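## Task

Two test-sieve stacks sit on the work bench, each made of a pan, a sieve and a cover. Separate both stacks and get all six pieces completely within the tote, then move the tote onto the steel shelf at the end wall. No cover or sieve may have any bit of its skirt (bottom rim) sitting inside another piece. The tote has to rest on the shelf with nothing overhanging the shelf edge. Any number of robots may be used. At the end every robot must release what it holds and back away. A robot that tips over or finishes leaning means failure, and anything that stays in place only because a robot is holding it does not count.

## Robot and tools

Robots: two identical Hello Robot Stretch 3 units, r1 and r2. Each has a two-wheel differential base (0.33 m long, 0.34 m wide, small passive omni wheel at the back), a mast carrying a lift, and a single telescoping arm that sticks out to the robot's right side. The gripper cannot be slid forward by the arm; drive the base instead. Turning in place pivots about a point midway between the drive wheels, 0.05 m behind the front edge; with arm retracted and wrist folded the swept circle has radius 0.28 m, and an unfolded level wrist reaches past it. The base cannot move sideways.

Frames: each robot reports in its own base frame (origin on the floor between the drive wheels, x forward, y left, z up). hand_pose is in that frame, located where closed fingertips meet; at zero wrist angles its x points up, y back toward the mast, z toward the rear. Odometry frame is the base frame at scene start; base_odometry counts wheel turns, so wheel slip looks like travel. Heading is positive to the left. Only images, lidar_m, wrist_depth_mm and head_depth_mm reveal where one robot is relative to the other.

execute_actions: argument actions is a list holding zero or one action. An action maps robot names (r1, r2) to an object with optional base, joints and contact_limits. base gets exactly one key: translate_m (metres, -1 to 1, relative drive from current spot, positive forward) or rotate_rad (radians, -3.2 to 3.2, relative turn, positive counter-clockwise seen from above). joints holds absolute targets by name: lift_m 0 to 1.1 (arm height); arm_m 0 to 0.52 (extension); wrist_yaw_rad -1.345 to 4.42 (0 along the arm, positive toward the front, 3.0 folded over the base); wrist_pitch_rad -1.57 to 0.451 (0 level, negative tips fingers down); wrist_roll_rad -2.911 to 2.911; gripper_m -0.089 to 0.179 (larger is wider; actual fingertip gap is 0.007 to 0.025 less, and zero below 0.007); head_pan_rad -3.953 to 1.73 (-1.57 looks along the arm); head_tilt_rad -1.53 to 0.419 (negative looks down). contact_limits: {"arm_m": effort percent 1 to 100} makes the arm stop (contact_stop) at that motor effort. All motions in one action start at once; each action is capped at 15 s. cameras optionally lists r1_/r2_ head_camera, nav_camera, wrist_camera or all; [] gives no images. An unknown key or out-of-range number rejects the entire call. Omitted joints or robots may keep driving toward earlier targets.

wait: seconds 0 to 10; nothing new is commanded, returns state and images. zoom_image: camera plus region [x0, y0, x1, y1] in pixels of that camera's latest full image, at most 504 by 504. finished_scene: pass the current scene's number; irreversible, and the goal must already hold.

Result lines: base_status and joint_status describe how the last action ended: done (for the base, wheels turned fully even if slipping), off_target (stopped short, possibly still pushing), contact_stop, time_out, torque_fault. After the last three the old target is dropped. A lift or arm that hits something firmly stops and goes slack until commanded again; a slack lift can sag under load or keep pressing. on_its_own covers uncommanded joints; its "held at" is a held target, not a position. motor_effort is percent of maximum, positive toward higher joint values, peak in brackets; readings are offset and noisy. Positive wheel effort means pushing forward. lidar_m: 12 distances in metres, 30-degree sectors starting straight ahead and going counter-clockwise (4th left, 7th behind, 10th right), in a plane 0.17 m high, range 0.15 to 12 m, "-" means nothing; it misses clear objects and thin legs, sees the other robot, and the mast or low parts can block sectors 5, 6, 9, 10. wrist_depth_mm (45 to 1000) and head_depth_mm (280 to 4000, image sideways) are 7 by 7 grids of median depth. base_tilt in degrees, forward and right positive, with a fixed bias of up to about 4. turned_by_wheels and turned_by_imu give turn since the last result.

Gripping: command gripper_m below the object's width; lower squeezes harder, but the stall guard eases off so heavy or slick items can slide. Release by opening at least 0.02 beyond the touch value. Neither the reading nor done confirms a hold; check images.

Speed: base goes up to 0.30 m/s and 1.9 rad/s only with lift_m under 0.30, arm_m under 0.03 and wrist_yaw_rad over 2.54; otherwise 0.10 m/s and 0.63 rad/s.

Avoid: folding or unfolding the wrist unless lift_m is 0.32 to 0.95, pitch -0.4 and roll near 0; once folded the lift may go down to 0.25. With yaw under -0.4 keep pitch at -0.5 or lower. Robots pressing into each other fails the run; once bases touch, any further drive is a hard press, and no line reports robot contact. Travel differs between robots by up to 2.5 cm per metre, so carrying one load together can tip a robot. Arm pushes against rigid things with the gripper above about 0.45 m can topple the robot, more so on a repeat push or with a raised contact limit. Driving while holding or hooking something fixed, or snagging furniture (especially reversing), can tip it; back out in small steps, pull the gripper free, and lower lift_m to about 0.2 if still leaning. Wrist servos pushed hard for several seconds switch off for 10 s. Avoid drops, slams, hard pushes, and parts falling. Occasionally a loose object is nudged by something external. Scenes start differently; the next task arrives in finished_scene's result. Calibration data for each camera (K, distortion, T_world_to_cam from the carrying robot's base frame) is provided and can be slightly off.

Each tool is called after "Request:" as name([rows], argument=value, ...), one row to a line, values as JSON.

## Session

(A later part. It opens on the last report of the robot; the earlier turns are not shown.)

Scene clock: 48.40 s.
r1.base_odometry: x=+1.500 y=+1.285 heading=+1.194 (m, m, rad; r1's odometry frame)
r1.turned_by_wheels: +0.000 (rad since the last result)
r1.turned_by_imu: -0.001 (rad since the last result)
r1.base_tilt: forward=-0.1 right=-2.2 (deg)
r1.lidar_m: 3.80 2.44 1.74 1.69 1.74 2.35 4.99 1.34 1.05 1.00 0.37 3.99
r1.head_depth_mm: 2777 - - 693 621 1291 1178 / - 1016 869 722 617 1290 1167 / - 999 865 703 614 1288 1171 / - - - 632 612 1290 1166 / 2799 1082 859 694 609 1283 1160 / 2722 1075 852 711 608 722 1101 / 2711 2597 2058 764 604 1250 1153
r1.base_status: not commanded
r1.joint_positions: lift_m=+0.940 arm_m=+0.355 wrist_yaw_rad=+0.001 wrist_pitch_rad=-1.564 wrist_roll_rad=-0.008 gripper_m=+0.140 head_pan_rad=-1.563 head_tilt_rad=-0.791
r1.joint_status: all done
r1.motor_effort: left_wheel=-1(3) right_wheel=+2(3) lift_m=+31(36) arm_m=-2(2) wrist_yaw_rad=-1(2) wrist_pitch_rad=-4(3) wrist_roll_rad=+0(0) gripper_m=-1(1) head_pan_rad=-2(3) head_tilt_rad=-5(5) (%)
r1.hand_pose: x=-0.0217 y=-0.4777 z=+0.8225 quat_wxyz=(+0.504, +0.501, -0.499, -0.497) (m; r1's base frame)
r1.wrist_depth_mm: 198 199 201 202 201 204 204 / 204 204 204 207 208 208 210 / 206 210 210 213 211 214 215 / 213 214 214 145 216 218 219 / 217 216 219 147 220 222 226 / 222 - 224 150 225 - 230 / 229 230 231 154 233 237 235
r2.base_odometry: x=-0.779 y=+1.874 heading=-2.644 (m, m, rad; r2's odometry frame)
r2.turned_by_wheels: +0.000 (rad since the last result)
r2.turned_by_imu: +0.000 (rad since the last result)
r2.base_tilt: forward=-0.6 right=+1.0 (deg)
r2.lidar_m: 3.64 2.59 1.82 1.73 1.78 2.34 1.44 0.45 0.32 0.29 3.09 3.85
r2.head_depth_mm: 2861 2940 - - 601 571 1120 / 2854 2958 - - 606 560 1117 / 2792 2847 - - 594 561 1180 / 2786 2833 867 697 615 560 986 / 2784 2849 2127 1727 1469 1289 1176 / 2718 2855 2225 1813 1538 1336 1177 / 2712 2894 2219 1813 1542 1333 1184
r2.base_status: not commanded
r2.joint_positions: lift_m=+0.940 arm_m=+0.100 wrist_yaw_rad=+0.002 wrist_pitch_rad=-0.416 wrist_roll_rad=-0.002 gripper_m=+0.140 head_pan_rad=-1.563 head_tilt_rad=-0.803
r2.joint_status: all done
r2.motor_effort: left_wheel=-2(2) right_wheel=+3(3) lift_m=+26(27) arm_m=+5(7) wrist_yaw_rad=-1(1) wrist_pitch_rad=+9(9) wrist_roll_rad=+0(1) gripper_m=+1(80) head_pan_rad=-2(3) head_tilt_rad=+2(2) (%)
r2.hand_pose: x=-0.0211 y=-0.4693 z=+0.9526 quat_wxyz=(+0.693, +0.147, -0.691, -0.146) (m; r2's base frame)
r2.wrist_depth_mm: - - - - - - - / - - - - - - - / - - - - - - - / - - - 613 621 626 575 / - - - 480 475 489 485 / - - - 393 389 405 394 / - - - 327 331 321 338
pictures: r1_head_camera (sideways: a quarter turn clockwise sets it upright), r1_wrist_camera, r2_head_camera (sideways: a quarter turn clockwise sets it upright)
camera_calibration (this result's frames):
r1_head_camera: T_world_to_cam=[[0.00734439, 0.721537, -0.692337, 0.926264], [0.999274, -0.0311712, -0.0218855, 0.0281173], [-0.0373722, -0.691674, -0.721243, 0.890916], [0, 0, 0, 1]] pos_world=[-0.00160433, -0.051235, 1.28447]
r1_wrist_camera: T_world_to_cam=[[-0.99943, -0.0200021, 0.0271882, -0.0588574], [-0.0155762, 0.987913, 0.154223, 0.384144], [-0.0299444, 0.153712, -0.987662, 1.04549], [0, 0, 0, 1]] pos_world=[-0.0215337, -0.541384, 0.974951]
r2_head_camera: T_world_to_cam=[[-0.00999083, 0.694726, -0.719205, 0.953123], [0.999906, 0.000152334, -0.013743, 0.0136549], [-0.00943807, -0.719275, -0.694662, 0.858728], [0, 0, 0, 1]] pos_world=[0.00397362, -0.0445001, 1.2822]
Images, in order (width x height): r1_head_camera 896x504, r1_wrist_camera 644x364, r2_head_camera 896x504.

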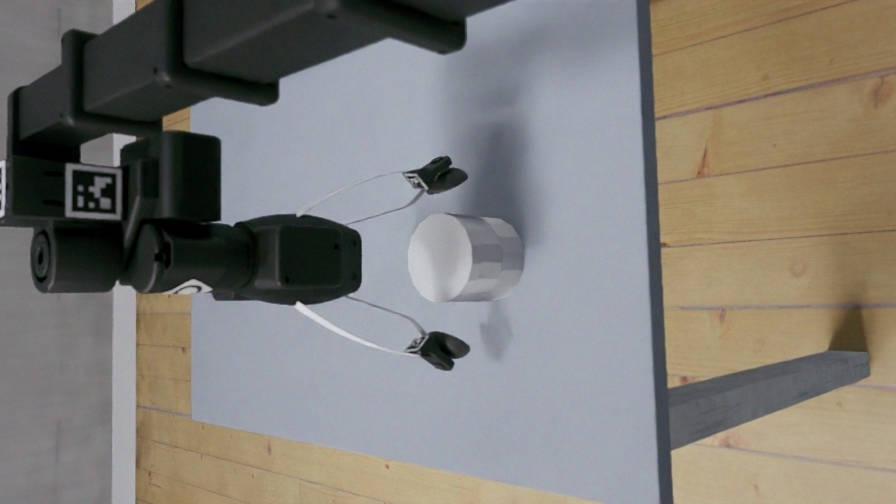

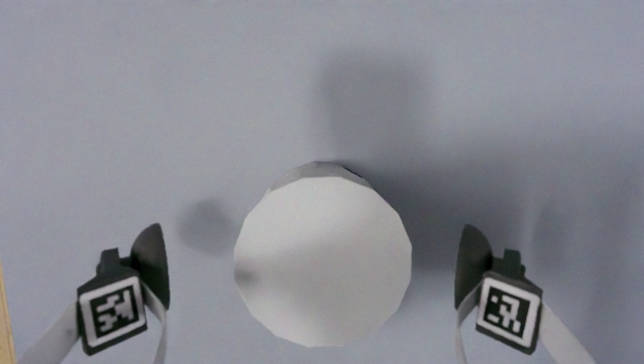

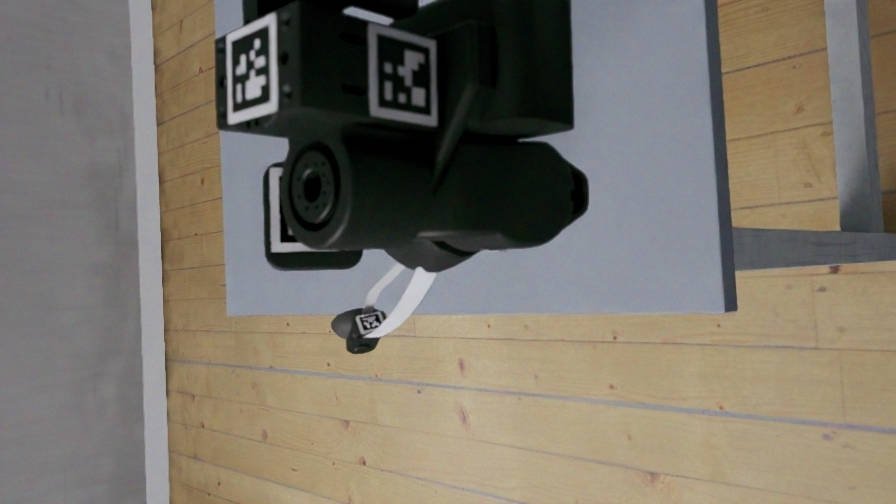

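Request:
zoom_image(camera="r1_head_camera", region=[380,140,560,380])

Request:
execute_actions([
  {"r1":{"base":{"translate_m":-0.004},"joints":{"lift_m":0.935,"gripper_m":0.1}},"r2":{"base":{"translate_m":-0.22},"joints":{"wrist_pitch_rad":-1.57,"lift_m":1.06,"arm_m":0.33}}},
], cameras=["r1_wrist_camera","r1_head_camera","r2_wrist_camera"])

Region (380, 140, 560, 380) of r1_head_camera's 896x504 image, scaled by 2.100, with more detail than that image has; it fills the left 378 columns of this view, and the rest is white.

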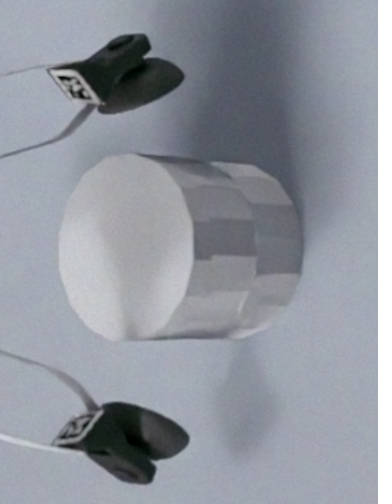

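Scene clock: 52.13 s.
r1.base_odometry: x=+1.499 y=+1.281 heading=+1.194 (m, m, rad; r1's odometry frame)
r1.turned_by_wheels: +0.000 (rad since the last result)
r1.turned_by_imu: -0.001 (rad since the last result)
r1.base_tilt: forward=-0.2 right=-2.3 (deg)
r1.lidar_m: 3.80 2.45 1.74 1.69 1.75 2.36 4.95 1.33 1.04 1.00 0.37 4.00
r1.head_depth_mm: 2803 - - 691 619 1293 1168 / - 1018 869 722 616 1296 1173 / - - 867 720 614 1288 1168 / - - - 633 612 1274 1164 / 2734 1076 856 695 611 1284 1156 / 2735 1070 853 711 608 730 1106 / 2772 2585 2043 745 606 1256 1160
r1.base_status: done
r1.joint_positions: lift_m=+0.935 arm_m=+0.355 wrist_yaw_rad=+0.001 wrist_pitch_rad=-1.564 wrist_roll_rad=-0.008 gripper_m=+0.100 head_pan_rad=-1.563 head_tilt_rad=-0.791
r1.joint_status: all done
r1.motor_effort: left_wheel=-2(8) right_wheel=+3(3) lift_m=+32(28) arm_m=-2(2) wrist_yaw_rad=-2(2) wrist_pitch_rad=-3(4) wrist_roll_rad=+0(0) gripper_m=+0(86) head_pan_rad=-2(1) head_tilt_rad=-5(5) (%)
r1.hand_pose: x=-0.0217 y=-0.4777 z=+0.8175 quat_wxyz=(+0.504, +0.501, -0.499, -0.497) (m; r1's base frame)
r1.wrist_depth_mm: 194 195 197 197 197 199 200 / 199 200 201 200 203 203 204 / 202 204 205 206 207 208 210 / 209 209 210 140 211 213 214 / 212 213 142 142 215 218 220 / 218 217 145 145 145 223 226 / 222 226 224 148 227 229 230
r2.base_odometry: x=-0.585 y=+1.979 heading=-2.644 (m, m, rad; r2's odometry frame)
r2.turned_by_wheels: +0.000 (rad since the last result)
r2.turned_by_imu: +0.000 (rad since the last result)
r2.base_tilt: forward=-0.4 right=+1.1 (deg)
r2.lidar_m: 3.86 2.58 1.81 1.72 1.76 2.33 4.87 0.47 0.33 0.31 0.32 4.09
r2.head_depth_mm: 2892 2790 890 729 618 570 1138 / 2900 2803 905 732 620 570 1144 / 2852 2711 891 732 623 572 1123 / 2736 - 891 632 610 571 1176 / 2767 2846 924 734 624 562 1180 / 2762 2829 897 736 622 562 999 / 2741 2859 899 735 625 562 1127
r2.base_status: done
r2.joint_positions: lift_m=+1.060 arm_m=+0.330 wrist_yaw_rad=+0.000 wrist_pitch_rad=-1.563 wrist_roll_rad=-0.002 gripper_m=+0.140 head_pan_rad=-1.563 head_tilt_rad=-0.803
r2.joint_status: all done
r2.motor_effort: left_wheel=-2(7) right_wheel=+3(5) lift_m=+27(27) arm_m=+4(5) wrist_yaw_rad=-1(2) wrist_pitch_rad=-3(8) wrist_roll_rad=+1(0) gripper_m=+0(0) head_pan_rad=-3(3) head_tilt_rad=+1(2) (%)
r2.hand_pose: x=-0.0216 y=-0.4524 z=+0.9418 quat_wxyz=(+0.502, +0.499, -0.501, -0.498) (m; r2's base frame)
r2.wrist_depth_mm: 312 316 320 317 324 329 330 / 316 319 325 328 330 327 332 / 325 327 329 332 337 338 339 / 331 333 332 336 336 345 347 / 340 336 340 343 349 351 353 / 347 - 352 351 356 360 363 / - 351 358 362 364 - 370
pictures: r1_head_camera (sideways: a quarter turn clockwise sets it upright), r1_wrist_camera, r2_wrist_camera
camera_calibration (this result's frames):
r1_head_camera: T_world_to_cam=[[0.00734456, 0.721537, -0.692337, 0.926264], [0.999274, -0.0311715, -0.0218855, 0.0281174], [-0.0373723, -0.691673, -0.721243, 0.890916], [0, 0, 0, 1]] pos_world=[-0.00160434, -0.051235, 1.28447]
r1_wrist_camera: T_world_to_cam=[[-0.99943, -0.0200024, 0.0271882, -0.0587218], [-0.0155764, 0.987913, 0.154223, 0.384914], [-0.0299444, 0.153712, -0.987662, 1.04056], [0, 0, 0, 1]] pos_world=[-0.0215337, -0.541383, 0.969957]
r2_wrist_camera: T_world_to_cam=[[-0.999643, -0.0152136, 0.0219448, -0.0544632], [-0.0125456, 0.993056, 0.11697, 0.381914], [-0.0235719, 0.116653, -0.992893, 1.15532], [0, 0, 0, 1]] pos_world=[-0.0224194, -0.514862, 1.10363]
Images, in order (width x height): r1_head_camera 896x504, r1_wrist_camera 644x364, r2_wrist_camera 644x364.

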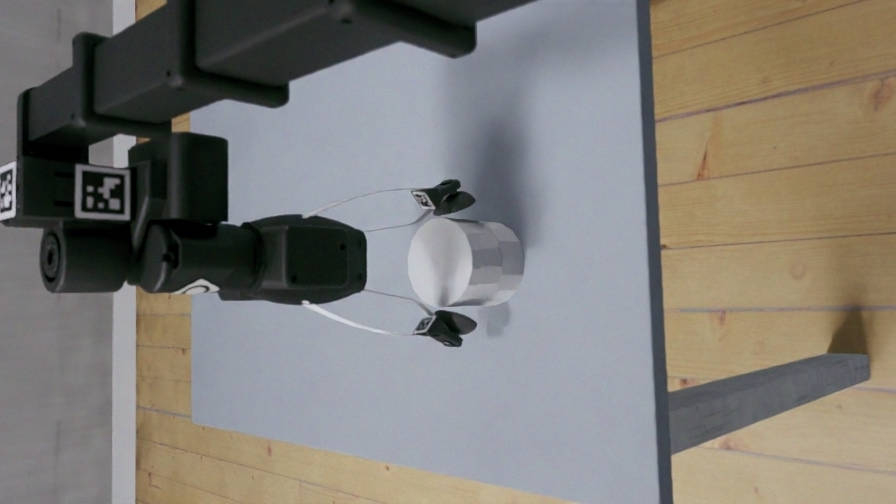

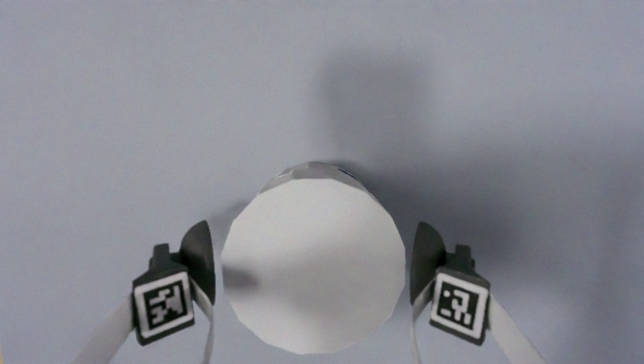

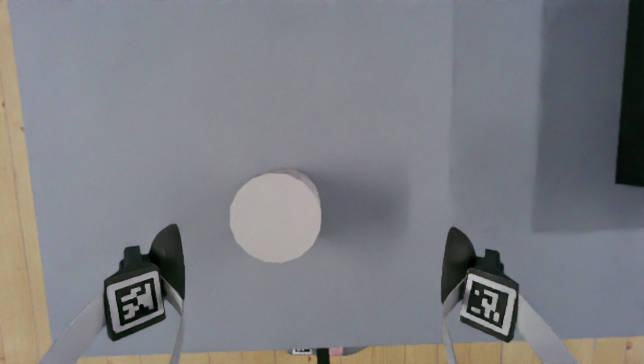

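Request:
execute_actions([
  {"r1":{"joints":{"lift_m":0.941,"arm_m":0.35,"gripper_m":0.1}},"r2":{"base":{"translate_m":0.033},"joints":{"lift_m":0.96}}},
], cameras=[])

Request:
execute_actions([
  {"r1":{"joints":{"gripper_m":0.04}},"r2":{"joints":{"lift_m":0.94}}},
], cameras=[])

Request:
execute_actions([
  {"r1":{"joints":{"lift_m":0.99}},"r2":{"joints":{"gripper_m":0.105}}},
], cameras=["r1_wrist_camera","r1_head_camera","r2_wrist_camera"])

Scene clock: 55.37 s.
r1.base_odometry: x=+1.499 y=+1.281 heading=+1.194 (m, m, rad; r1's odometry frame)
r1.turned_by_wheels: +0.000 (rad since the last result)
r1.turned_by_imu: -0.001 (rad since the last result)
r1.base_tilt: forward=-0.2 right=-2.3 (deg)
r1.lidar_m: 3.80 2.45 1.74 1.68 1.74 2.35 4.98 1.33 1.05 1.00 0.37 4.00
r1.head_depth_mm: 2806 - - 699 618 1297 1169 / - 1036 868 721 616 1292 1171 / - 997 868 719 613 1285 1170 / - - - 633 612 1282 1159 / 2759 1073 858 699 610 1277 1158 / 2751 1067 857 711 609 732 1107 / 2714 2584 2026 746 606 1257 1160
r1.base_status: not commanded
r1.joint_positions: lift_m=+0.941 arm_m=+0.350 wrist_yaw_rad=+0.001 wrist_pitch_rad=-1.565 wrist_roll_rad=-0.008 gripper_m=+0.100 head_pan_rad=-1.563 head_tilt_rad=-0.791
r1.joint_status: all done
r1.motor_effort: left_wheel=-2(2) right_wheel=+3(3) lift_m=+43(43) arm_m=-2(2) wrist_yaw_rad=-2(1) wrist_pitch_rad=-3(3) wrist_roll_rad=+0(0) gripper_m=+0(1) head_pan_rad=-3(2) head_tilt_rad=-6(6) (%)
r1.hand_pose: x=-0.0217 y=-0.4727 z=+0.8231 quat_wxyz=(+0.504, +0.501, -0.499, -0.497) (m; r1's base frame)
r1.wrist_depth_mm: 200 200 201 202 203 204 206 / 204 205 206 207 207 210 209 / 207 208 209 212 213 213 215 / 214 213 213 145 217 219 220 / 217 217 148 148 185 223 224 / 222 222 151 151 153 230 231 / 229 230 231 231 235 235 235
r2.base_odometry: x=-0.614 y=+1.963 heading=-2.644 (m, m, rad; r2's odometry frame)
r2.turned_by_wheels: +0.000 (rad since the last result)
r2.turned_by_imu: +0.001 (rad since the last result)
r2.base_tilt: forward=-0.5 right=+1.0 (deg)
r2.lidar_m: 3.83 2.57 1.81 1.73 1.77 2.33 4.89 0.47 0.33 0.31 0.32 4.04
r2.head_depth_mm: - - 876 732 620 572 1138 / - 1056 890 731 619 571 1136 / - - 867 731 613 572 1119 / 2741 2909 869 715 608 570 1183 / 2791 2826 894 732 622 562 1185 / 2764 2815 899 735 621 563 908 / 2741 2842 2099 737 622 562 1169
r2.base_status: done
r2.joint_positions: lift_m=+0.960 arm_m=+0.330 wrist_yaw_rad=+0.000 wrist_pitch_rad=-1.563 wrist_roll_rad=-0.002 gripper_m=+0.140 head_pan_rad=-1.563 head_tilt_rad=-0.803
r2.joint_status: all done
r2.motor_effort: left_wheel=-2(3) right_wheel=+3(10) lift_m=+11(23) arm_m=+6(5) wrist_yaw_rad=+1(1) wrist_pitch_rad=-3(3) wrist_roll_rad=+0(1) gripper_m=-1(1) head_pan_rad=-2(2) head_tilt_rad=+1(2) (%)
r2.hand_pose: x=-0.0216 y=-0.4524 z=+0.8428 quat_wxyz=(+0.502, +0.499, -0.501, -0.498) (m; r2's base frame)
r2.wrist_depth_mm: 220 222 223 225 227 229 229 / 225 226 227 228 232 234 236 / 227 229 232 235 234 238 238 / 234 236 237 236 241 242 244 / 238 240 239 168 245 248 250 / 240 - 244 173 249 252 254 / 246 249 248 254 255 259 260
pictures: none
No camera images: the call's "cameras" was empty. Leave "cameras" out to get every camera's image.

Scene clock: 56.47 s.
r1.base_odometry: x=+1.499 y=+1.281 heading=+1.194 (m, m, rad; r1's odometry frame)
r1.turned_by_wheels: +0.000 (rad since the last result)
r1.turned_by_imu: +0.000 (rad since the last result)
r1.base_tilt: forward=-0.2 right=-2.3 (deg)
r1.lidar_m: 3.82 2.44 1.74 1.69 1.74 2.35 4.97 1.33 1.05 1.00 0.37 3.97
r1.head_depth_mm: 2763 - - 697 618 1296 1176 / - 1036 871 721 617 1291 1173 / - 995 869 710 614 1288 1170 / - - - 632 614 1281 1159 / 2766 1080 856 697 610 1289 1159 / 2724 1072 853 711 608 732 1109 / 2719 2571 2029 746 608 1257 1160
r1.base_status: not commanded
r1.joint_positions: lift_m=+0.941 arm_m=+0.350 wrist_yaw_rad=+0.001 wrist_pitch_rad=-1.566 wrist_roll_rad=-0.008 gripper_m=+0.041 head_pan_rad=-1.563 head_tilt_rad=-0.791
r1.joint_status: all done
r1.motor_effort: left_wheel=-2(2) right_wheel=+3(2) lift_m=+43(43) arm_m=-2(2) wrist_yaw_rad=-2(1) wrist_pitch_rad=-3(3) wrist_roll_rad=+0(0) gripper_m=-19(96) head_pan_rad=-3(1) head_tilt_rad=-5(5) (%)
r1.hand_pose: x=-0.0217 y=-0.4723 z=+0.8232 quat_wxyz=(+0.503, +0.501, -0.499, -0.497) (m; r1's base frame)
r1.wrist_depth_mm: 199 200 201 202 203 205 205 / 203 204 205 207 208 208 210 / 208 209 210 212 213 214 215 / 213 213 215 145 217 218 219 / 217 219 147 148 220 223 225 / 222 223 150 151 152 228 231 / 228 231 231 232 235 236 236
r2.base_odometry: x=-0.614 y=+1.963 heading=-2.644 (m, m, rad; r2's odometry frame)
r2.turned_by_wheels: +0.000 (rad since the last result)
r2.turned_by_imu: +0.000 (rad since the last result)
r2.base_tilt: forward=-0.5 right=+1.0 (deg)
r2.lidar_m: 3.82 2.58 1.82 1.72 1.77 2.34 4.90 0.47 0.33 0.31 0.32 4.04
r2.head_depth_mm: 2776 - 865 730 619 571 1143 / 2728 - 889 731 620 571 1145 / 2700 - 906 735 615 571 1122 / 2739 2888 927 690 609 572 1178 / 2783 2861 894 753 622 562 1181 / 2741 2861 896 735 623 562 908 / 2743 2878 2098 734 625 564 1162
r2.base_status: not commanded
r2.joint_positions: lift_m=+0.940 arm_m=+0.330 wrist_yaw_rad=+0.000 wrist_pitch_rad=-1.564 wrist_roll_rad=-0.002 gripper_m=+0.140 head_pan_rad=-1.563 head_tilt_rad=-0.803
r2.joint_status: all done
r2.motor_effort: left_wheel=-2(2) right_wheel=+4(3) lift_m=+11(12) arm_m=+4(5) wrist_yaw_rad=+0(0) wrist_pitch_rad=-3(3) wrist_roll_rad=+0(0) gripper_m=+1(0) head_pan_rad=-2(2) head_tilt_rad=+2(1) (%)
r2.hand_pose: x=-0.0216 y=-0.4524 z=+0.8228 quat_wxyz=(+0.502, +0.499, -0.501, -0.498) (m; r2's base frame)
r2.wrist_depth_mm: 201 203 204 206 208 209 212 / 206 207 208 210 212 213 216 / 210 209 213 214 217 217 219 / 214 213 217 216 219 221 225 / 216 218 218 148 224 227 230 / 221 - 222 151 228 232 233 / 224 229 228 153 233 236 237
pictures: none
No camera images: the call's "cameras" was empty. Leave "cameras" out to get every camera's image.

Scene clock: 57.73 s.
r1.base_odometry: x=+1.499 y=+1.281 heading=+1.194 (m, m, rad; r1's odometry frame)
r1.turned_by_wheels: +0.000 (rad since the last result)
r1.turned_by_imu: +0.000 (rad since the last result)
r1.base_tilt: forward=-0.3 right=-2.3 (deg)
r1.lidar_m: 3.81 2.44 1.74 1.68 1.75 2.34 4.96 1.33 1.05 1.00 0.37 3.99
r1.head_depth_mm: - 1023 873 724 618 1301 1168 / 2843 1093 870 719 616 1292 1170 / - 1083 869 709 614 1281 1168 / - - 835 610 613 1297 1159 / 2767 1072 854 682 611 1279 1163 / 2731 1070 857 710 608 730 1107 / 2694 2597 2004 743 605 1252 1152
r1.base_status: not commanded
r1.joint_positions: lift_m=+0.990 arm_m=+0.350 wrist_yaw_rad=+0.001 wrist_pitch_rad=-1.566 wrist_roll_rad=-0.008 gripper_m=+0.041 head_pan_rad=-1.563 head_tilt_rad=-0.791
r1.joint_status: all done
r1.motor_effort: left_wheel=-2(2) right_wheel=+3(2) lift_m=+43(44) arm_m=-2(1) wrist_yaw_rad=-2(2) wrist_pitch_rad=-3(3) wrist_roll_rad=+0(0) gripper_m=-18(20) head_pan_rad=-2(2) head_tilt_rad=-6(6) (%)
r1.hand_pose: x=-0.0217 y=-0.4723 z=+0.8722 quat_wxyz=(+0.503, +0.501, -0.499, -0.497) (m; r1's base frame)
r1.wrist_depth_mm: 247 245 248 248 251 249 251 / 250 253 253 254 256 255 257 / 258 256 260 258 259 263 262 / 266 261 263 145 265 267 268 / - 268 147 147 269 274 276 / - 271 150 151 152 279 281 / - 284 282 282 285 289 289
r2.base_odometry: x=-0.614 y=+1.963 heading=-2.644 (m, m, rad; r2's odometry frame)
r2.turned_by_wheels: +0.000 (rad since the last result)
r2.turned_by_imu: +0.000 (rad since the last result)
r2.base_tilt: forward=-0.6 right=+1.0 (deg)
r2.lidar_m: 3.83 2.59 1.81 1.72 1.76 2.34 4.90 0.47 0.33 0.31 0.32 4.06
r2.head_depth_mm: 2746 - 864 728 620 572 1137 / 2772 - 890 733 621 572 1146 / 2683 - 909 742 615 572 1124 / 2710 2860 924 655 608 571 1185 / 2764 2884 897 743 623 560 1181 / 2734 2874 898 738 621 562 911 / 2721 2849 2080 736 623 562 1172
r2.base_status: not commanded
r2.joint_positions: lift_m=+0.940 arm_m=+0.330 wrist_yaw_rad=+0.000 wrist_pitch_rad=-1.564 wrist_roll_rad=-0.002 gripper_m=+0.105 head_pan_rad=-1.563 head_tilt_rad=-0.803
r2.joint_status: all done
r2.motor_effort: left_wheel=-2(2) right_wheel=+3(3) lift_m=+12(11) arm_m=+4(5) wrist_yaw_rad=-1(0) wrist_pitch_rad=-3(3) wrist_roll_rad=+0(0) gripper_m=+1(85) head_pan_rad=-3(2) head_tilt_rad=+2(1) (%)
r2.hand_pose: x=-0.0216 y=-0.4524 z=+0.8228 quat_wxyz=(+0.502, +0.499, -0.501, -0.498) (m; r2's base frame)
r2.wrist_depth_mm: 202 203 205 206 207 211 212 / 205 207 208 210 212 213 216 / 208 210 211 213 217 217 219 / 214 215 218 216 221 222 224 / 217 218 218 148 223 226 228 / 221 221 151 151 152 232 232 / 226 228 230 154 233 236 238
pictures: r1_head_camera (sideways: a quarter turn clockwise sets it upright), r1_wrist_camera, r2_wrist_camera
camera_calibration (this result's frames):
r1_head_camera: T_world_to_cam=[[0.00734447, 0.721537, -0.692337, 0.926264], [0.999274, -0.0311713, -0.0218855, 0.0281174], [-0.0373723, -0.691674, -0.721243, 0.890916], [0, 0, 0, 1]] pos_world=[-0.00160433, -0.051235, 1.28447]
r1_wrist_camera: T_world_to_cam=[[-0.99943, -0.0200457, 0.0271572, -0.0600931], [-0.0155742, 0.987655, 0.155868, 0.369564], [-0.0299465, 0.155356, -0.987405, 1.09426], [0, 0, 0, 1]] pos_world=[-0.0215341, -0.536206, 1.02451]
r2_wrist_camera: T_world_to_cam=[[-0.999643, -0.0152171, 0.0219424, -0.051849], [-0.0125456, 0.993038, 0.117125, 0.395674], [-0.0235719, 0.116808, -0.992875, 1.03713], [0, 0, 0, 1]] pos_world=[-0.0224194, -0.514853, 0.984532]
Images, in order (width x height): r1_head_camera 896x504, r1_wrist_camera 644x364, r2_wrist_camera 644x364.

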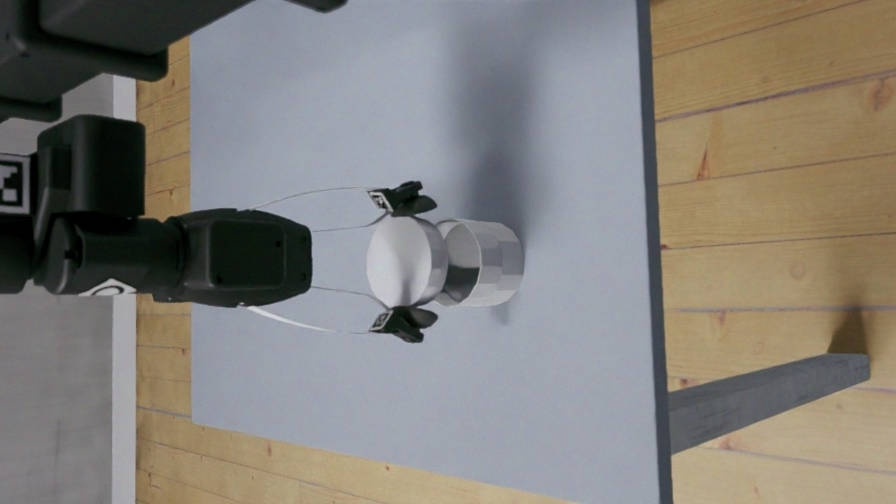

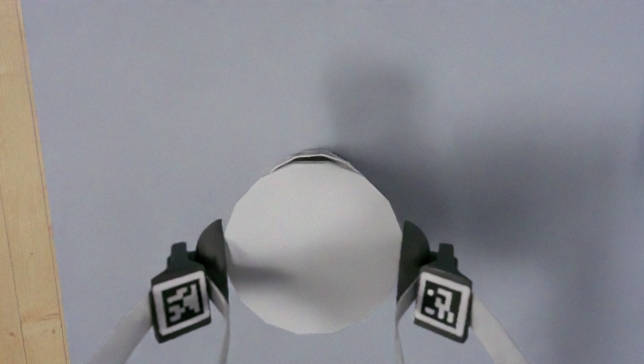

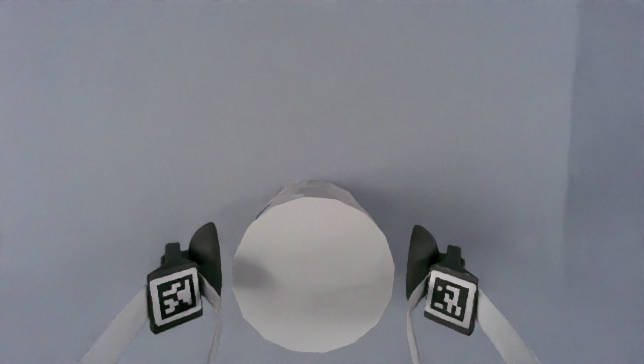

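Request:
execute_actions([
  {"r1":{"base":{"translate_m":-0.45},"joints":{"lift_m":1.06,"arm_m":0.45}},"r2":{"joints":{"arm_m":0.318}}},
], cameras=[])

Request:
execute_actions([
  {"r2":{"joints":{"gripper_m":0.04}}},
], cameras=["r1_wrist_camera","r1_head_camera","r1_nav_camera"])

Request:
execute_actions([
  {"r2":{"joints":{"lift_m":1.06}}},
], cameras=["r2_head_camera"])

Scene clock: 64.00 s.
r1.base_odometry: x=+1.333 y=+0.863 heading=+1.194 (m, m, rad; r1's odometry frame)
r1.turned_by_wheels: +0.000 (rad since the last result)
r1.turned_by_imu: +0.001 (rad since the last result)
r1.base_tilt: forward=-0.1 right=-2.4 (deg)
r1.lidar_m: 4.27 2.38 1.75 1.68 1.73 2.35 4.54 0.90 1.06 1.01 1.05 0.66
r1.head_depth_mm: 2789 1104 770 691 616 1317 1173 / 2848 970 840 687 616 1314 1170 / 2808 962 860 679 615 1312 1168 / - 932 789 675 614 1294 1163 / 2733 1078 834 713 612 1279 1168 / 2757 1071 853 711 607 1284 1155 / 2734 1066 848 709 605 1269 1157
r1.base_status: done
r1.joint_positions: lift_m=+1.060 arm_m=+0.450 wrist_yaw_rad=+0.001 wrist_pitch_rad=-1.566 wrist_roll_rad=-0.008 gripper_m=+0.041 head_pan_rad=-1.563 head_tilt_rad=-0.791
r1.joint_status: all done
r1.motor_effort: left_wheel=-2(9) right_wheel=+2(5) lift_m=+44(49) arm_m=+2(4) wrist_yaw_rad=-2(2) wrist_pitch_rad=-2(3) wrist_roll_rad=+0(0) gripper_m=-19(19) head_pan_rad=-3(2) head_tilt_rad=-6(5) (%)
r1.hand_pose: x=-0.0217 y=-0.5718 z=+0.9422 quat_wxyz=(+0.503, +0.501, -0.499, -0.497) (m; r1's base frame)
r1.wrist_depth_mm: 311 311 310 310 312 314 264 / 315 318 320 318 317 322 264 / 319 325 326 321 324 328 268 / 330 333 330 145 332 333 265 / 337 339 147 148 322 339 267 / 345 342 151 150 152 262 266 / 354 354 355 357 361 361 362
r2.base_odometry: x=-0.614 y=+1.963 heading=-2.644 (m, m, rad; r2's odometry frame)
r2.turned_by_wheels: +0.000 (rad since the last result)
r2.turned_by_imu: +0.001 (rad since the last result)
r2.base_tilt: forward=-0.6 right=+1.0 (deg)
r2.lidar_m: 3.82 2.58 1.82 1.72 1.77 2.34 4.90 0.47 0.33 0.31 0.32 4.05
r2.head_depth_mm: 2741 - 864 731 619 571 1144 / 2743 - 891 730 621 572 1137 / 2694 - 880 734 615 570 1124 / 2738 2816 926 658 608 571 1184 / 2764 2815 897 734 621 562 1177 / 2743 2841 896 734 623 564 906 / 2737 2844 2094 738 624 563 1160
r2.base_status: not commanded
r2.joint_positions: lift_m=+0.940 arm_m=+0.318 wrist_yaw_rad=+0.000 wrist_pitch_rad=-1.564 wrist_roll_rad=-0.002 gripper_m=+0.105 head_pan_rad=-1.563 head_tilt_rad=-0.803
r2.joint_status: all done
r2.motor_effort: left_wheel=-2(2) right_wheel=+4(3) lift_m=+11(11) arm_m=-4(5) wrist_yaw_rad=+0(0) wrist_pitch_rad=-3(3) wrist_roll_rad=+1(0) gripper_m=-1(0) head_pan_rad=-2(2) head_tilt_rad=+2(2) (%)
r2.hand_pose: x=-0.0216 y=-0.4410 z=+0.8228 quat_wxyz=(+0.502, +0.499, -0.501, -0.498) (m; r2's base frame)
r2.wrist_depth_mm: 202 203 204 206 208 209 210 / 207 207 208 210 213 215 216 / 209 212 213 213 215 217 219 / 213 215 216 147 220 222 225 / 218 219 149 148 224 227 230 / 223 223 152 151 228 230 232 / 226 228 230 232 236 236 237
pictures: none
No camera images: the call's "cameras" was empty. Leave "cameras" out to get every camera's image.

Scene clock: 65.13 s.
r1.base_odometry: x=+1.333 y=+0.863 heading=+1.194 (m, m, rad; r1's odometry frame)
r1.turned_by_wheels: +0.000 (rad since the last result)
r1.turned_by_imu: +0.000 (rad since the last result)
r1.base_tilt: forward=-0.2 right=-2.2 (deg)
r1.lidar_m: 4.25 2.38 1.75 1.68 1.73 2.34 4.52 0.91 1.06 1.01 1.05 0.66
r1.head_depth_mm: 2799 1098 771 689 618 1323 1176 / 2820 970 839 687 616 1318 1170 / 2784 957 860 679 614 1316 1168 / - 933 789 675 609 1287 1164 / 2738 1070 830 712 610 1283 1159 / 2802 1070 854 712 611 1278 1153 / 2768 1063 850 708 604 1273 1157
r1.base_status: not commanded
r1.joint_positions: lift_m=+1.060 arm_m=+0.450 wrist_yaw_rad=+0.001 wrist_pitch_rad=-1.566 wrist_roll_rad=-0.008 gripper_m=+0.041 head_pan_rad=-1.563 head_tilt_rad=-0.791
r1.joint_status: not commanded
r1.motor_effort: left_wheel=-2(2) right_wheel=+2(3) lift_m=+44(44) arm_m=+2(3) wrist_yaw_rad=-1(1) wrist_pitch_rad=-2(3) wrist_roll_rad=+0(0) gripper_m=-19(19) head_pan_rad=-2(2) head_tilt_rad=-6(5) (%)
r1.hand_pose: x=-0.0217 y=-0.5718 z=+0.9422 quat_wxyz=(+0.503, +0.501, -0.499, -0.497) (m; r1's base frame)
r1.wrist_depth_mm: 311 310 310 308 314 313 262 / 313 316 317 316 319 320 266 / 323 324 324 322 322 328 266 / 327 330 332 145 333 335 267 / 333 337 147 148 325 335 271 / 343 346 150 151 151 261 263 / 356 360 359 359 362 363 366
r2.base_odometry: x=-0.614 y=+1.963 heading=-2.644 (m, m, rad; r2's odometry frame)
r2.turned_by_wheels: +0.000 (rad since the last result)
r2.turned_by_imu: +0.000 (rad since the last result)
r2.base_tilt: forward=-0.5 right=+1.0 (deg)
r2.lidar_m: 3.82 2.59 1.82 1.72 1.76 2.33 4.90 0.47 0.33 0.31 0.32 4.04
r2.head_depth_mm: 2783 - 864 732 618 571 1139 / 2770 - 892 732 620 571 1142 / 2697 - 893 734 614 571 1123 / 2757 2876 922 683 609 572 1181 / 2773 2815 899 733 620 560 1180 / 2785 2834 893 737 623 562 907 / 2750 2814 2070 737 624 564 1164
r2.base_status: not commanded
r2.joint_positions: lift_m=+0.940 arm_m=+0.318 wrist_yaw_rad=+0.000 wrist_pitch_rad=-1.565 wrist_roll_rad=-0.002 gripper_m=+0.041 head_pan_rad=-1.563 head_tilt_rad=-0.803
r2.joint_status: all done
r2.motor_effort: left_wheel=-2(2) right_wheel=+3(3) lift_m=+12(12) arm_m=-4(5) wrist_yaw_rad=-1(0) wrist_pitch_rad=-2(3) wrist_roll_rad=+0(0) gripper_m=-19(91) head_pan_rad=-3(2) head_tilt_rad=+1(2) (%)
r2.hand_pose: x=-0.0216 y=-0.4406 z=+0.8228 quat_wxyz=(+0.502, +0.499, -0.500, -0.498) (m; r2's base frame)
r2.wrist_depth_mm: 203 201 204 205 207 211 211 / 204 206 208 211 211 213 215 / 209 210 212 214 216 218 218 / 214 214 216 146 218 222 224 / 217 219 148 148 222 227 228 / 222 222 150 150 190 230 234 / 227 229 230 232 234 237 237
pictures: r1_head_camera (sideways: a quarter turn clockwise sets it upright), r1_nav_camera (sideways: a quarter turn counterclockwise sets it upright), r1_wrist_camera
camera_calibration (this result's frames):
r1_head_camera: T_world_to_cam=[[0.00734439, 0.721537, -0.692337, 0.926264], [0.999274, -0.0311712, -0.0218855, 0.0281173], [-0.0373722, -0.691674, -0.721243, 0.890916], [0, 0, 0, 1]] pos_world=[-0.00160433, -0.051235, 1.28447]
r1_nav_camera: T_world_to_cam=[[-0.0384693, -0.742284, 0.66898, -0.827674], [-0.998628, 0.00476472, -0.0521387, 0.121067], [0.0355142, -0.670068, -0.741449, 0.920236], [0, 0, 0, 1]] pos_world=[0.0563796, 0.00167511, 1.24232]
r1_wrist_camera: T_world_to_cam=[[-0.99943, -0.0200439, 0.0271572, -0.0639876], [-0.0155724, 0.987655, 0.155869, 0.456924], [-0.0299462, 0.155358, -0.987404, 1.17883], [0, 0, 0, 1]] pos_world=[-0.0215341, -0.635706, 1.0945]
Images, in order (width x height): r1_head_camera 896x504, r1_nav_camera 672x504, r1_wrist_camera 644x364.

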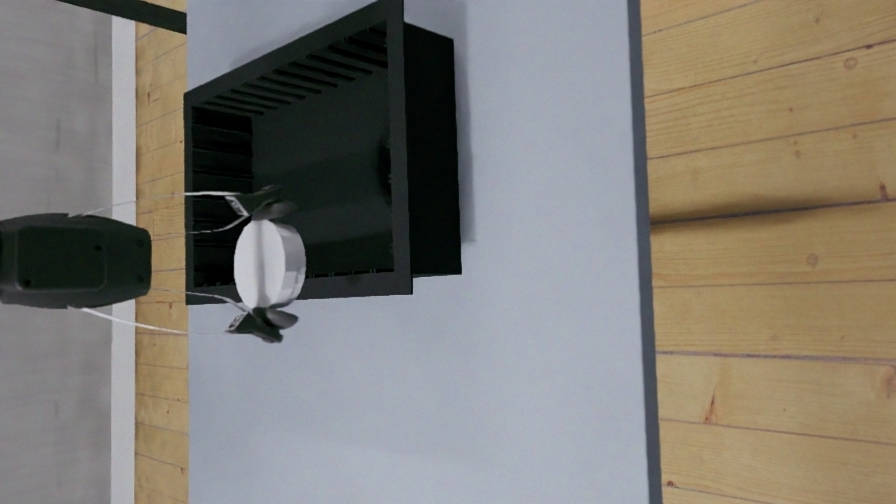

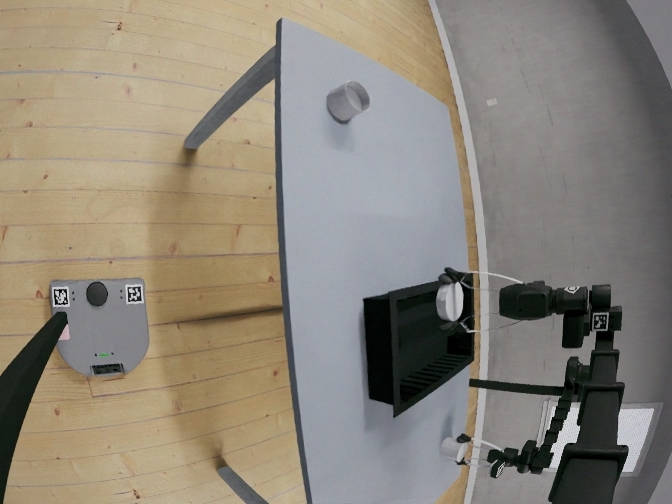

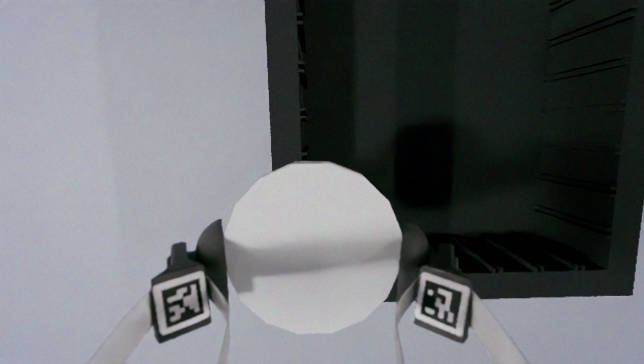

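Scene clock: 67.07 s.
r1.base_odometry: x=+1.333 y=+0.863 heading=+1.194 (m, m, rad; r1's odometry frame)
r1.turned_by_wheels: +0.000 (rad since the last result)
r1.turned_by_imu: +0.000 (rad since the last result)
r1.base_tilt: forward=-0.1 right=-2.1 (deg)
r1.lidar_m: 4.27 2.38 1.75 1.68 1.73 2.34 4.52 0.91 1.06 1.01 1.05 0.67
r1.head_depth_mm: 2795 1101 771 691 619 1318 1172 / 2786 968 841 687 616 1313 1169 / 2787 959 860 680 613 1316 1163 / - 933 787 674 611 1291 1166 / 2781 1073 832 712 611 1284 1157 / 2765 1073 851 711 609 1280 1158 / 2717 1063 852 708 609 1274 1152
r1.base_status: not commanded
r1.joint_positions: lift_m=+1.060 arm_m=+0.450 wrist_yaw_rad=+0.001 wrist_pitch_rad=-1.566 wrist_roll_rad=-0.008 gripper_m=+0.041 head_pan_rad=-1.563 head_tilt_rad=-0.791
r1.joint_status: not commanded
r1.motor_effort: left_wheel=-3(3) right_wheel=+2(2) lift_m=+44(43) arm_m=+2(3) wrist_yaw_rad=-1(1) wrist_pitch_rad=-3(3) wrist_roll_rad=+0(0) gripper_m=-20(19) head_pan_rad=-2(3) head_tilt_rad=-5(5) (%)
r1.hand_pose: x=-0.0217 y=-0.5718 z=+0.9422 quat_wxyz=(+0.503, +0.501, -0.499, -0.497) (m; r1's base frame)
r1.wrist_depth_mm: 307 311 313 310 312 314 263 / 314 315 316 316 319 319 266 / 320 323 325 326 330 327 265 / 328 332 333 144 333 335 267 / 339 342 147 147 323 339 269 / 346 343 150 151 151 263 264 / 354 356 359 358 362 366 364
r2.base_odometry: x=-0.614 y=+1.963 heading=-2.644 (m, m, rad; r2's odometry frame)
r2.turned_by_wheels: +0.000 (rad since the last result)
r2.turned_by_imu: +0.000 (rad since the last result)
r2.base_tilt: forward=-0.5 right=+1.1 (deg)
r2.lidar_m: 3.83 2.58 1.82 1.73 1.77 2.34 4.87 0.47 0.33 0.31 0.32 4.03
r2.head_depth_mm: 2824 2697 890 731 620 570 1136 / 2905 2766 888 731 622 572 1132 / - 2730 920 695 615 570 1120 / 2733 - 895 657 607 572 1179 / 2782 2872 895 735 621 559 1182 / 2734 2837 898 734 623 562 907 / 2760 2848 2085 737 623 563 1163
r2.base_status: not commanded
r2.joint_positions: lift_m=+1.060 arm_m=+0.318 wrist_yaw_rad=+0.000 wrist_pitch_rad=-1.565 wrist_roll_rad=-0.002 gripper_m=+0.041 head_pan_rad=-1.563 head_tilt_rad=-0.803
r2.joint_status: all done
r2.motor_effort: left_wheel=-2(2) right_wheel=+3(3) lift_m=+27(29) arm_m=-3(4) wrist_yaw_rad=+0(0) wrist_pitch_rad=-2(2) wrist_roll_rad=+0(0) gripper_m=-18(20) head_pan_rad=-2(2) head_tilt_rad=+2(2) (%)
r2.hand_pose: x=-0.0216 y=-0.4406 z=+0.9419 quat_wxyz=(+0.502, +0.499, -0.500, -0.498) (m; r2's base frame)
r2.wrist_depth_mm: 315 314 319 319 320 322 327 / - 320 326 326 327 333 334 / - 326 326 332 333 338 338 / - 335 336 145 340 344 345 / - 338 148 147 346 349 357 / - 346 150 150 151 361 359 / - 354 356 362 - - -
pictures: r2_head_camera (sideways: a quarter turn clockwise sets it upright)
camera_calibration (this result's frames):
r2_head_camera: T_world_to_cam=[[-0.00999083, 0.694726, -0.719205, 0.953123], [0.999906, 0.000152334, -0.013743, 0.0136549], [-0.00943807, -0.719275, -0.694662, 0.858728], [0, 0, 0, 1]] pos_world=[0.00397362, -0.0445001, 1.2822]
Images, in order (width x height): r2_head_camera 896x504.

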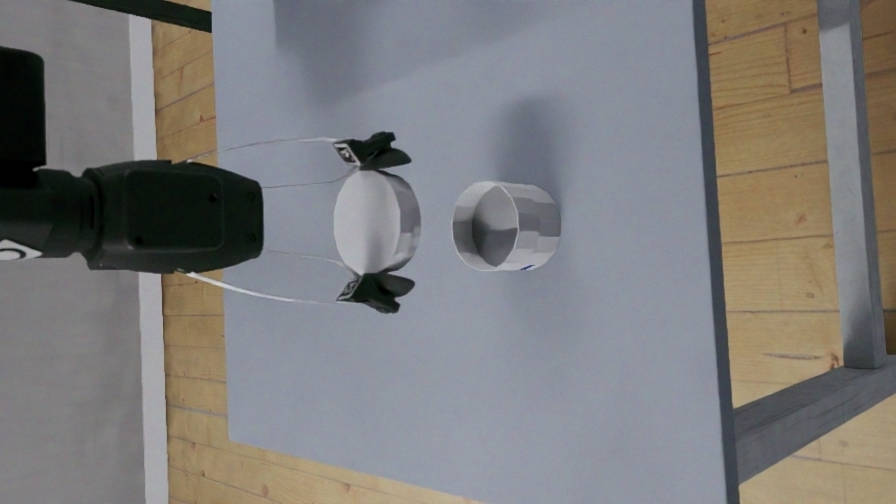

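Request:
execute_actions([
  {"r1":{"base":{"translate_m":-0.051},"joints":{"arm_m":0.505,"wrist_roll_rad":1.57}},"r2":{"joints":{"wrist_roll_rad":1.57}}},
], cameras=[])

Request:
execute_actions([
  {"r1":{"joints":{"lift_m":0.93}},"r2":{"base":{"translate_m":-0.2}}},
], cameras=["r1_wrist_camera","r1_head_camera","r2_nav_camera"])

Scene clock: 72.20 s.
r1.base_odometry: x=+1.315 y=+0.815 heading=+1.194 (m, m, rad; r1's odometry frame)
r1.turned_by_wheels: +0.000 (rad since the last result)
r1.turned_by_imu: -0.001 (rad since the last result)
r1.base_tilt: forward=-0.1 right=-2.4 (deg)
r1.lidar_m: 4.33 2.40 1.75 1.68 1.73 2.34 4.49 0.86 1.05 1.01 1.05 0.71
r1.head_depth_mm: 2732 1097 872 724 616 1310 1170 / 2816 1097 794 687 616 1315 1168 / 2849 960 864 682 614 1312 1164 / 2838 918 835 673 612 1282 1163 / 2801 999 808 681 610 1285 1158 / 2759 1073 853 711 609 1275 1158 / 2757 1062 848 708 607 1279 1162
r1.base_status: done
r1.joint_positions: lift_m=+1.060 arm_m=+0.505 wrist_yaw_rad=+0.001 wrist_pitch_rad=-1.566 wrist_roll_rad=+1.562 gripper_m=+0.041 head_pan_rad=-1.563 head_tilt_rad=-0.791
r1.joint_status: all done
r1.motor_effort: left_wheel=-1(5) right_wheel=+2(5) lift_m=+43(43) arm_m=+2(3) wrist_yaw_rad=-1(1) wrist_pitch_rad=-3(3) wrist_roll_rad=+3(4) gripper_m=-19(19) head_pan_rad=-3(3) head_tilt_rad=-6(5) (%)
r1.hand_pose: x=-0.0216 y=-0.6265 z=+0.9422 quat_wxyz=(+0.004, +0.003, -0.708, -0.706) (m; r1's base frame)
r1.wrist_depth_mm: 309 310 307 311 304 311 315 / 315 317 314 315 312 317 322 / 321 323 323 324 323 325 331 / 329 329 331 145 310 328 335 / 336 340 148 148 251 338 345 / 277 282 150 151 151 350 355 / 359 360 358 362 359 361 -
r2.base_odometry: x=-0.614 y=+1.963 heading=-2.644 (m, m, rad; r2's odometry frame)
r2.turned_by_wheels: +0.000 (rad since the last result)
r2.turned_by_imu: +0.001 (rad since the last result)
r2.base_tilt: forward=-0.5 right=+1.0 (deg)
r2.lidar_m: 3.82 2.58 1.82 1.72 1.77 2.34 4.89 0.47 0.33 0.31 0.32 4.04
r2.head_depth_mm: 2748 1547 890 731 619 571 1135 / 2872 1058 890 729 619 570 1147 / - 2729 893 686 615 570 1129 / - 1063 890 681 609 571 1169 / 2753 2839 895 734 623 561 1176 / 2757 2846 897 733 623 561 907 / 2745 2826 2098 738 624 562 1167
r2.base_status: not commanded
r2.joint_positions: lift_m=+1.060 arm_m=+0.318 wrist_yaw_rad=+0.000 wrist_pitch_rad=-1.565 wrist_roll_rad=+1.566 gripper_m=+0.041 head_pan_rad=-1.563 head_tilt_rad=-0.803
r2.joint_status: all done
r2.motor_effort: left_wheel=-2(2) right_wheel=+3(3) lift_m=+27(27) arm_m=-5(4) wrist_yaw_rad=+0(0) wrist_pitch_rad=-2(2) wrist_roll_rad=+2(3) gripper_m=-19(18) head_pan_rad=-3(2) head_tilt_rad=+2(2) (%)
r2.hand_pose: x=-0.0215 y=-0.4403 z=+0.9419 quat_wxyz=(+0.002, +0.002, -0.709, -0.705) (m; r2's base frame)
r2.wrist_depth_mm: 312 315 317 318 321 - - / 319 321 322 323 325 - - / 327 329 329 329 337 - - / 333 335 334 146 341 - - / 344 340 148 147 346 - - / 349 349 150 151 151 - - / 358 361 359 357 363 - -
pictures: none
No camera images: the call's "cameras" was empty. Leave "cameras" out to get every camera's image.

Scene clock: 75.33 s.
r1.base_odometry: x=+1.315 y=+0.815 heading=+1.194 (m, m, rad; r1's odometry frame)
r1.turned_by_wheels: +0.000 (rad since the last result)
r1.turned_by_imu: -0.001 (rad since the last result)
r1.base_tilt: forward=-0.2 right=-2.1 (deg)
r1.lidar_m: 4.32 2.40 1.75 1.68 1.73 2.34 4.48 0.86 1.06 1.01 1.05 0.71
r1.head_depth_mm: 2757 - - 705 619 1315 1178 / - 874 780 688 616 1318 1174 / - 2713 859 680 615 1313 1166 / - - 859 673 612 1274 1162 / 2765 1001 808 683 610 1285 1161 / 2739 1070 851 711 609 1276 1158 / 2743 1061 850 709 607 1275 1156
r1.base_status: not commanded
r1.joint_positions: lift_m=+0.930 arm_m=+0.505 wrist_yaw_rad=+0.001 wrist_pitch_rad=-1.566 wrist_roll_rad=+1.562 gripper_m=+0.041 head_pan_rad=-1.563 head_tilt_rad=-0.791
r1.joint_status: all done
r1.motor_effort: left_wheel=-3(2) right_wheel=+3(3) lift_m=+33(39) arm_m=+2(2) wrist_yaw_rad=-2(2) wrist_pitch_rad=-3(3) wrist_roll_rad=+3(3) gripper_m=-19(20) head_pan_rad=-2(2) head_tilt_rad=-5(5) (%)
r1.hand_pose: x=-0.0216 y=-0.6265 z=+0.8125 quat_wxyz=(+0.004, +0.003, -0.708, -0.706) (m; r1's base frame)
r1.wrist_depth_mm: 188 188 187 189 188 175 119 / 192 192 192 192 193 176 119 / 196 198 197 197 197 178 119 / 200 202 200 145 203 177 120 / 205 207 148 148 205 180 121 / 211 212 151 151 151 175 124 / 209 195 198 183 192 162 128
r2.base_odometry: x=-0.438 y=+2.059 heading=-2.644 (m, m, rad; r2's odometry frame)
r2.turned_by_wheels: +0.000 (rad since the last result)
r2.turned_by_imu: +0.000 (rad since the last result)
r2.base_tilt: forward=-0.5 right=+0.9 (deg)
r2.lidar_m: 4.02 2.56 1.80 1.72 1.75 2.32 4.69 0.48 0.34 0.32 0.33 0.44
r2.head_depth_mm: 2845 2848 889 671 619 1256 1119 / 2836 915 838 732 622 1260 1140 / - 2710 891 696 621 571 1136 / - 1061 894 713 621 572 1123 / 2798 2822 901 733 621 571 1180 / 2747 2824 895 736 620 573 1177 / 2756 2820 899 736 610 563 1181
r2.base_status: done
r2.joint_positions: lift_m=+1.060 arm_m=+0.318 wrist_yaw_rad=+0.000 wrist_pitch_rad=-1.565 wrist_roll_rad=+1.566 gripper_m=+0.041 head_pan_rad=-1.563 head_tilt_rad=-0.803
r2.joint_status: not commanded
r2.motor_effort: left_wheel=-1(6) right_wheel=+4(6) lift_m=+27(27) arm_m=-4(5) wrist_yaw_rad=+0(1) wrist_pitch_rad=-2(2) wrist_roll_rad=+2(2) gripper_m=-19(18) head_pan_rad=-3(3) head_tilt_rad=+1(2) (%)
r2.hand_pose: x=-0.0215 y=-0.4403 z=+0.9419 quat_wxyz=(+0.002, +0.002, -0.709, -0.705) (m; r2's base frame)
r2.wrist_depth_mm: 232 232 290 318 316 - - / 320 324 324 325 325 - - / 325 328 327 328 331 - - / 333 337 338 147 339 - - / 345 342 148 148 347 - - / 347 348 150 150 151 - - / 355 360 358 358 363 - -
pictures: r1_head_camera (sideways: a quarter turn clockwise sets it upright), r1_wrist_camera, r2_nav_camera (sideways: a quarter turn counterclockwise sets it upright)
camera_calibration (this result's frames):
r1_head_camera: T_world_to_cam=[[0.00734447, 0.721537, -0.692337, 0.926264], [0.999274, -0.0311713, -0.0218855, 0.0281173], [-0.0373723, -0.691674, -0.721243, 0.890916], [0, 0, 0, 1]] pos_world=[-0.00160433, -0.051235, 1.28447]
r1_wrist_camera: T_world_to_cam=[[-0.0212794, 0.999523, 0.0223787, 0.602295], [0.987142, 0.0174584, 0.158888, -0.0574873], [0.158421, 0.025472, -0.987043, 0.981722], [0, 0, 0, 1]] pos_world=[-0.0859609, -0.626011, 0.964657]
r2_nav_camera: T_world_to_cam=[[-0.00697659, -0.735838, 0.677122, -0.837155], [-0.998727, 0.0389588, 0.0320469, 0.0185068], [-0.0499611, -0.676036, -0.735173, 0.91941], [0, 0, 0, 1]] pos_world=[0.0585775, 0.00482329, 1.24219]
Images, in order (width x height): r1_head_camera 896x504, r1_wrist_camera 644x364, r2_nav_camera 672x504.

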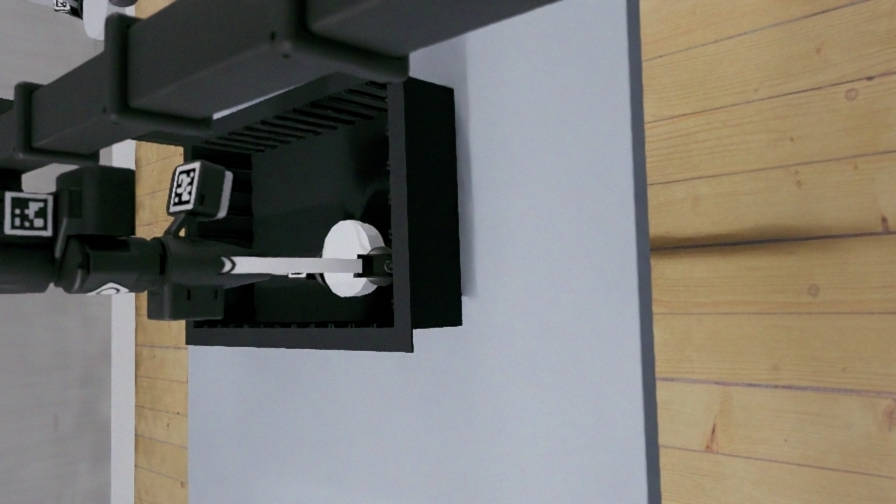

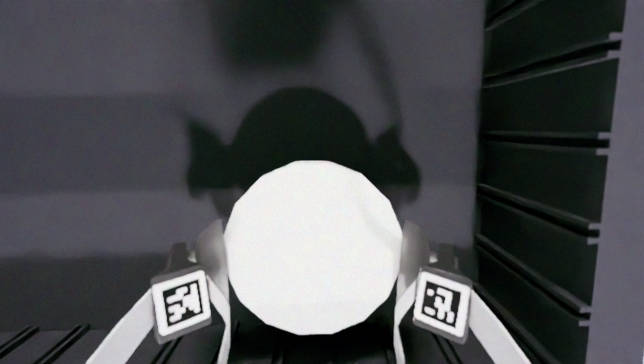

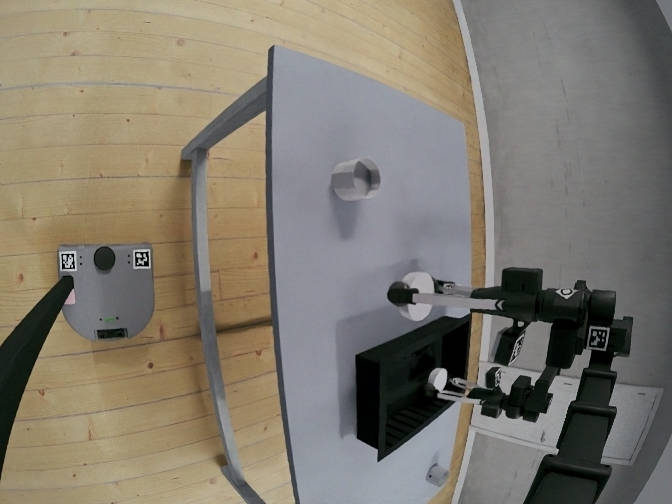

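Request:
execute_actions([
  {"r1":{"joints":{"lift_m":0.897}}},
], cameras=[])

Request:
execute_actions([
  {"r1":{"joints":{"gripper_m":0.108}}},
], cameras=["r1_wrist_camera"])

Request:
execute_actions([
  {"r1":{"joints":{"lift_m":1.0}}},
], cameras=[])

Request:
execute_actions([
  {"r1":{"base":{"translate_m":0.501},"joints":{"arm_m":0.35,"wrist_roll_rad":0,"gripper_m":0.13}},"r2":{"base":{"translate_m":-0.13},"joints":{"arm_m":0.45}}},
], cameras=["r1_wrist_camera","r2_wrist_camera","r2_head_camera"])

Scene clock: 77.50 s.
r1.base_odometry: x=+1.315 y=+0.815 heading=+1.194 (m, m, rad; r1's odometry frame)
r1.turned_by_wheels: +0.000 (rad since the last result)
r1.turned_by_imu: -0.001 (rad since the last result)
r1.base_tilt: forward=-0.1 right=-2.2 (deg)
r1.lidar_m: 4.31 2.40 1.75 1.68 1.73 2.34 4.46 0.86 1.06 1.01 1.05 0.71
r1.head_depth_mm: 2823 2890 - - 606 1320 1176 / 2731 - 812 688 616 1309 1175 / - 941 860 684 614 1318 1168 / - - 847 675 611 1280 1167 / 2776 2697 809 681 610 1281 1161 / 2782 1075 852 711 609 1272 1162 / 2723 1062 851 707 607 1279 1161
r1.base_status: not commanded
r1.joint_positions: lift_m=+0.900 arm_m=+0.505 wrist_yaw_rad=+0.001 wrist_pitch_rad=-1.573 wrist_roll_rad=+1.562 gripper_m=+0.041 head_pan_rad=-1.563 head_tilt_rad=-0.791
r1.joint_status: lift_m contact_stop (moved -0.030 of -0.033)
r1.on_its_own: lift_m is slack since a contact_stop, until your next command for it
r1.motor_effort: left_wheel=-3(2) right_wheel=+4(3) lift_m=+36(35) arm_m=+2(2) wrist_yaw_rad=-1(2) wrist_pitch_rad=+1(4) wrist_roll_rad=+3(3) gripper_m=-19(20) head_pan_rad=-2(2) head_tilt_rad=-5(5) (%)
r1.hand_pose: x=-0.0216 y=-0.6248 z=+0.7827 quat_wxyz=(+0.004, +0.003, -0.706, -0.708) (m; r1's base frame)
r1.wrist_depth_mm: 159 160 161 161 161 162 117 / 163 164 164 166 166 164 117 / 168 168 168 169 170 169 118 / 171 173 172 144 174 173 118 / 176 177 147 147 176 177 119 / 181 180 150 150 150 175 120 / 184 186 185 184 187 159 120
r2.base_odometry: x=-0.438 y=+2.059 heading=-2.644 (m, m, rad; r2's odometry frame)
r2.turned_by_wheels: +0.000 (rad since the last result)
r2.turned_by_imu: +0.000 (rad since the last result)
r2.base_tilt: forward=-0.4 right=+1.1 (deg)
r2.lidar_m: 4.01 2.56 1.81 1.72 1.75 2.32 4.69 0.48 0.34 0.32 0.33 0.44
r2.head_depth_mm: 2874 1097 884 672 620 1257 1123 / 2776 914 836 733 622 1257 1140 / - 2708 897 695 621 570 1129 / - 1059 897 713 621 571 1123 / 2729 2826 896 734 621 572 1181 / 2742 2843 898 734 622 574 1181 / 2735 2845 896 734 611 561 1176
r2.base_status: not commanded
r2.joint_positions: lift_m=+1.060 arm_m=+0.318 wrist_yaw_rad=+0.000 wrist_pitch_rad=-1.565 wrist_roll_rad=+1.566 gripper_m=+0.041 head_pan_rad=-1.563 head_tilt_rad=-0.803
r2.joint_status: not commanded
r2.motor_effort: left_wheel=-2(2) right_wheel=+3(3) lift_m=+27(27) arm_m=-4(4) wrist_yaw_rad=+1(0) wrist_pitch_rad=-2(2) wrist_roll_rad=+2(2) gripper_m=-19(18) head_pan_rad=-3(2) head_tilt_rad=+1(1) (%)
r2.hand_pose: x=-0.0215 y=-0.4403 z=+0.9419 quat_wxyz=(+0.002, +0.002, -0.709, -0.705) (m; r2's base frame)
r2.wrist_depth_mm: 233 234 287 317 320 - - / 319 320 321 323 323 - - / 326 326 331 330 330 - - / 334 335 334 146 340 - - / 342 341 148 147 345 - - / 348 352 149 150 151 - - / 355 361 355 358 366 - -
pictures: none
No camera images: the call's "cameras" was empty. Leave "cameras" out to get every camera's image.

not run: a stop came earlier in this reply.

not run: a stop came earlier in this reply.

not run: a stop came earlier in this reply.


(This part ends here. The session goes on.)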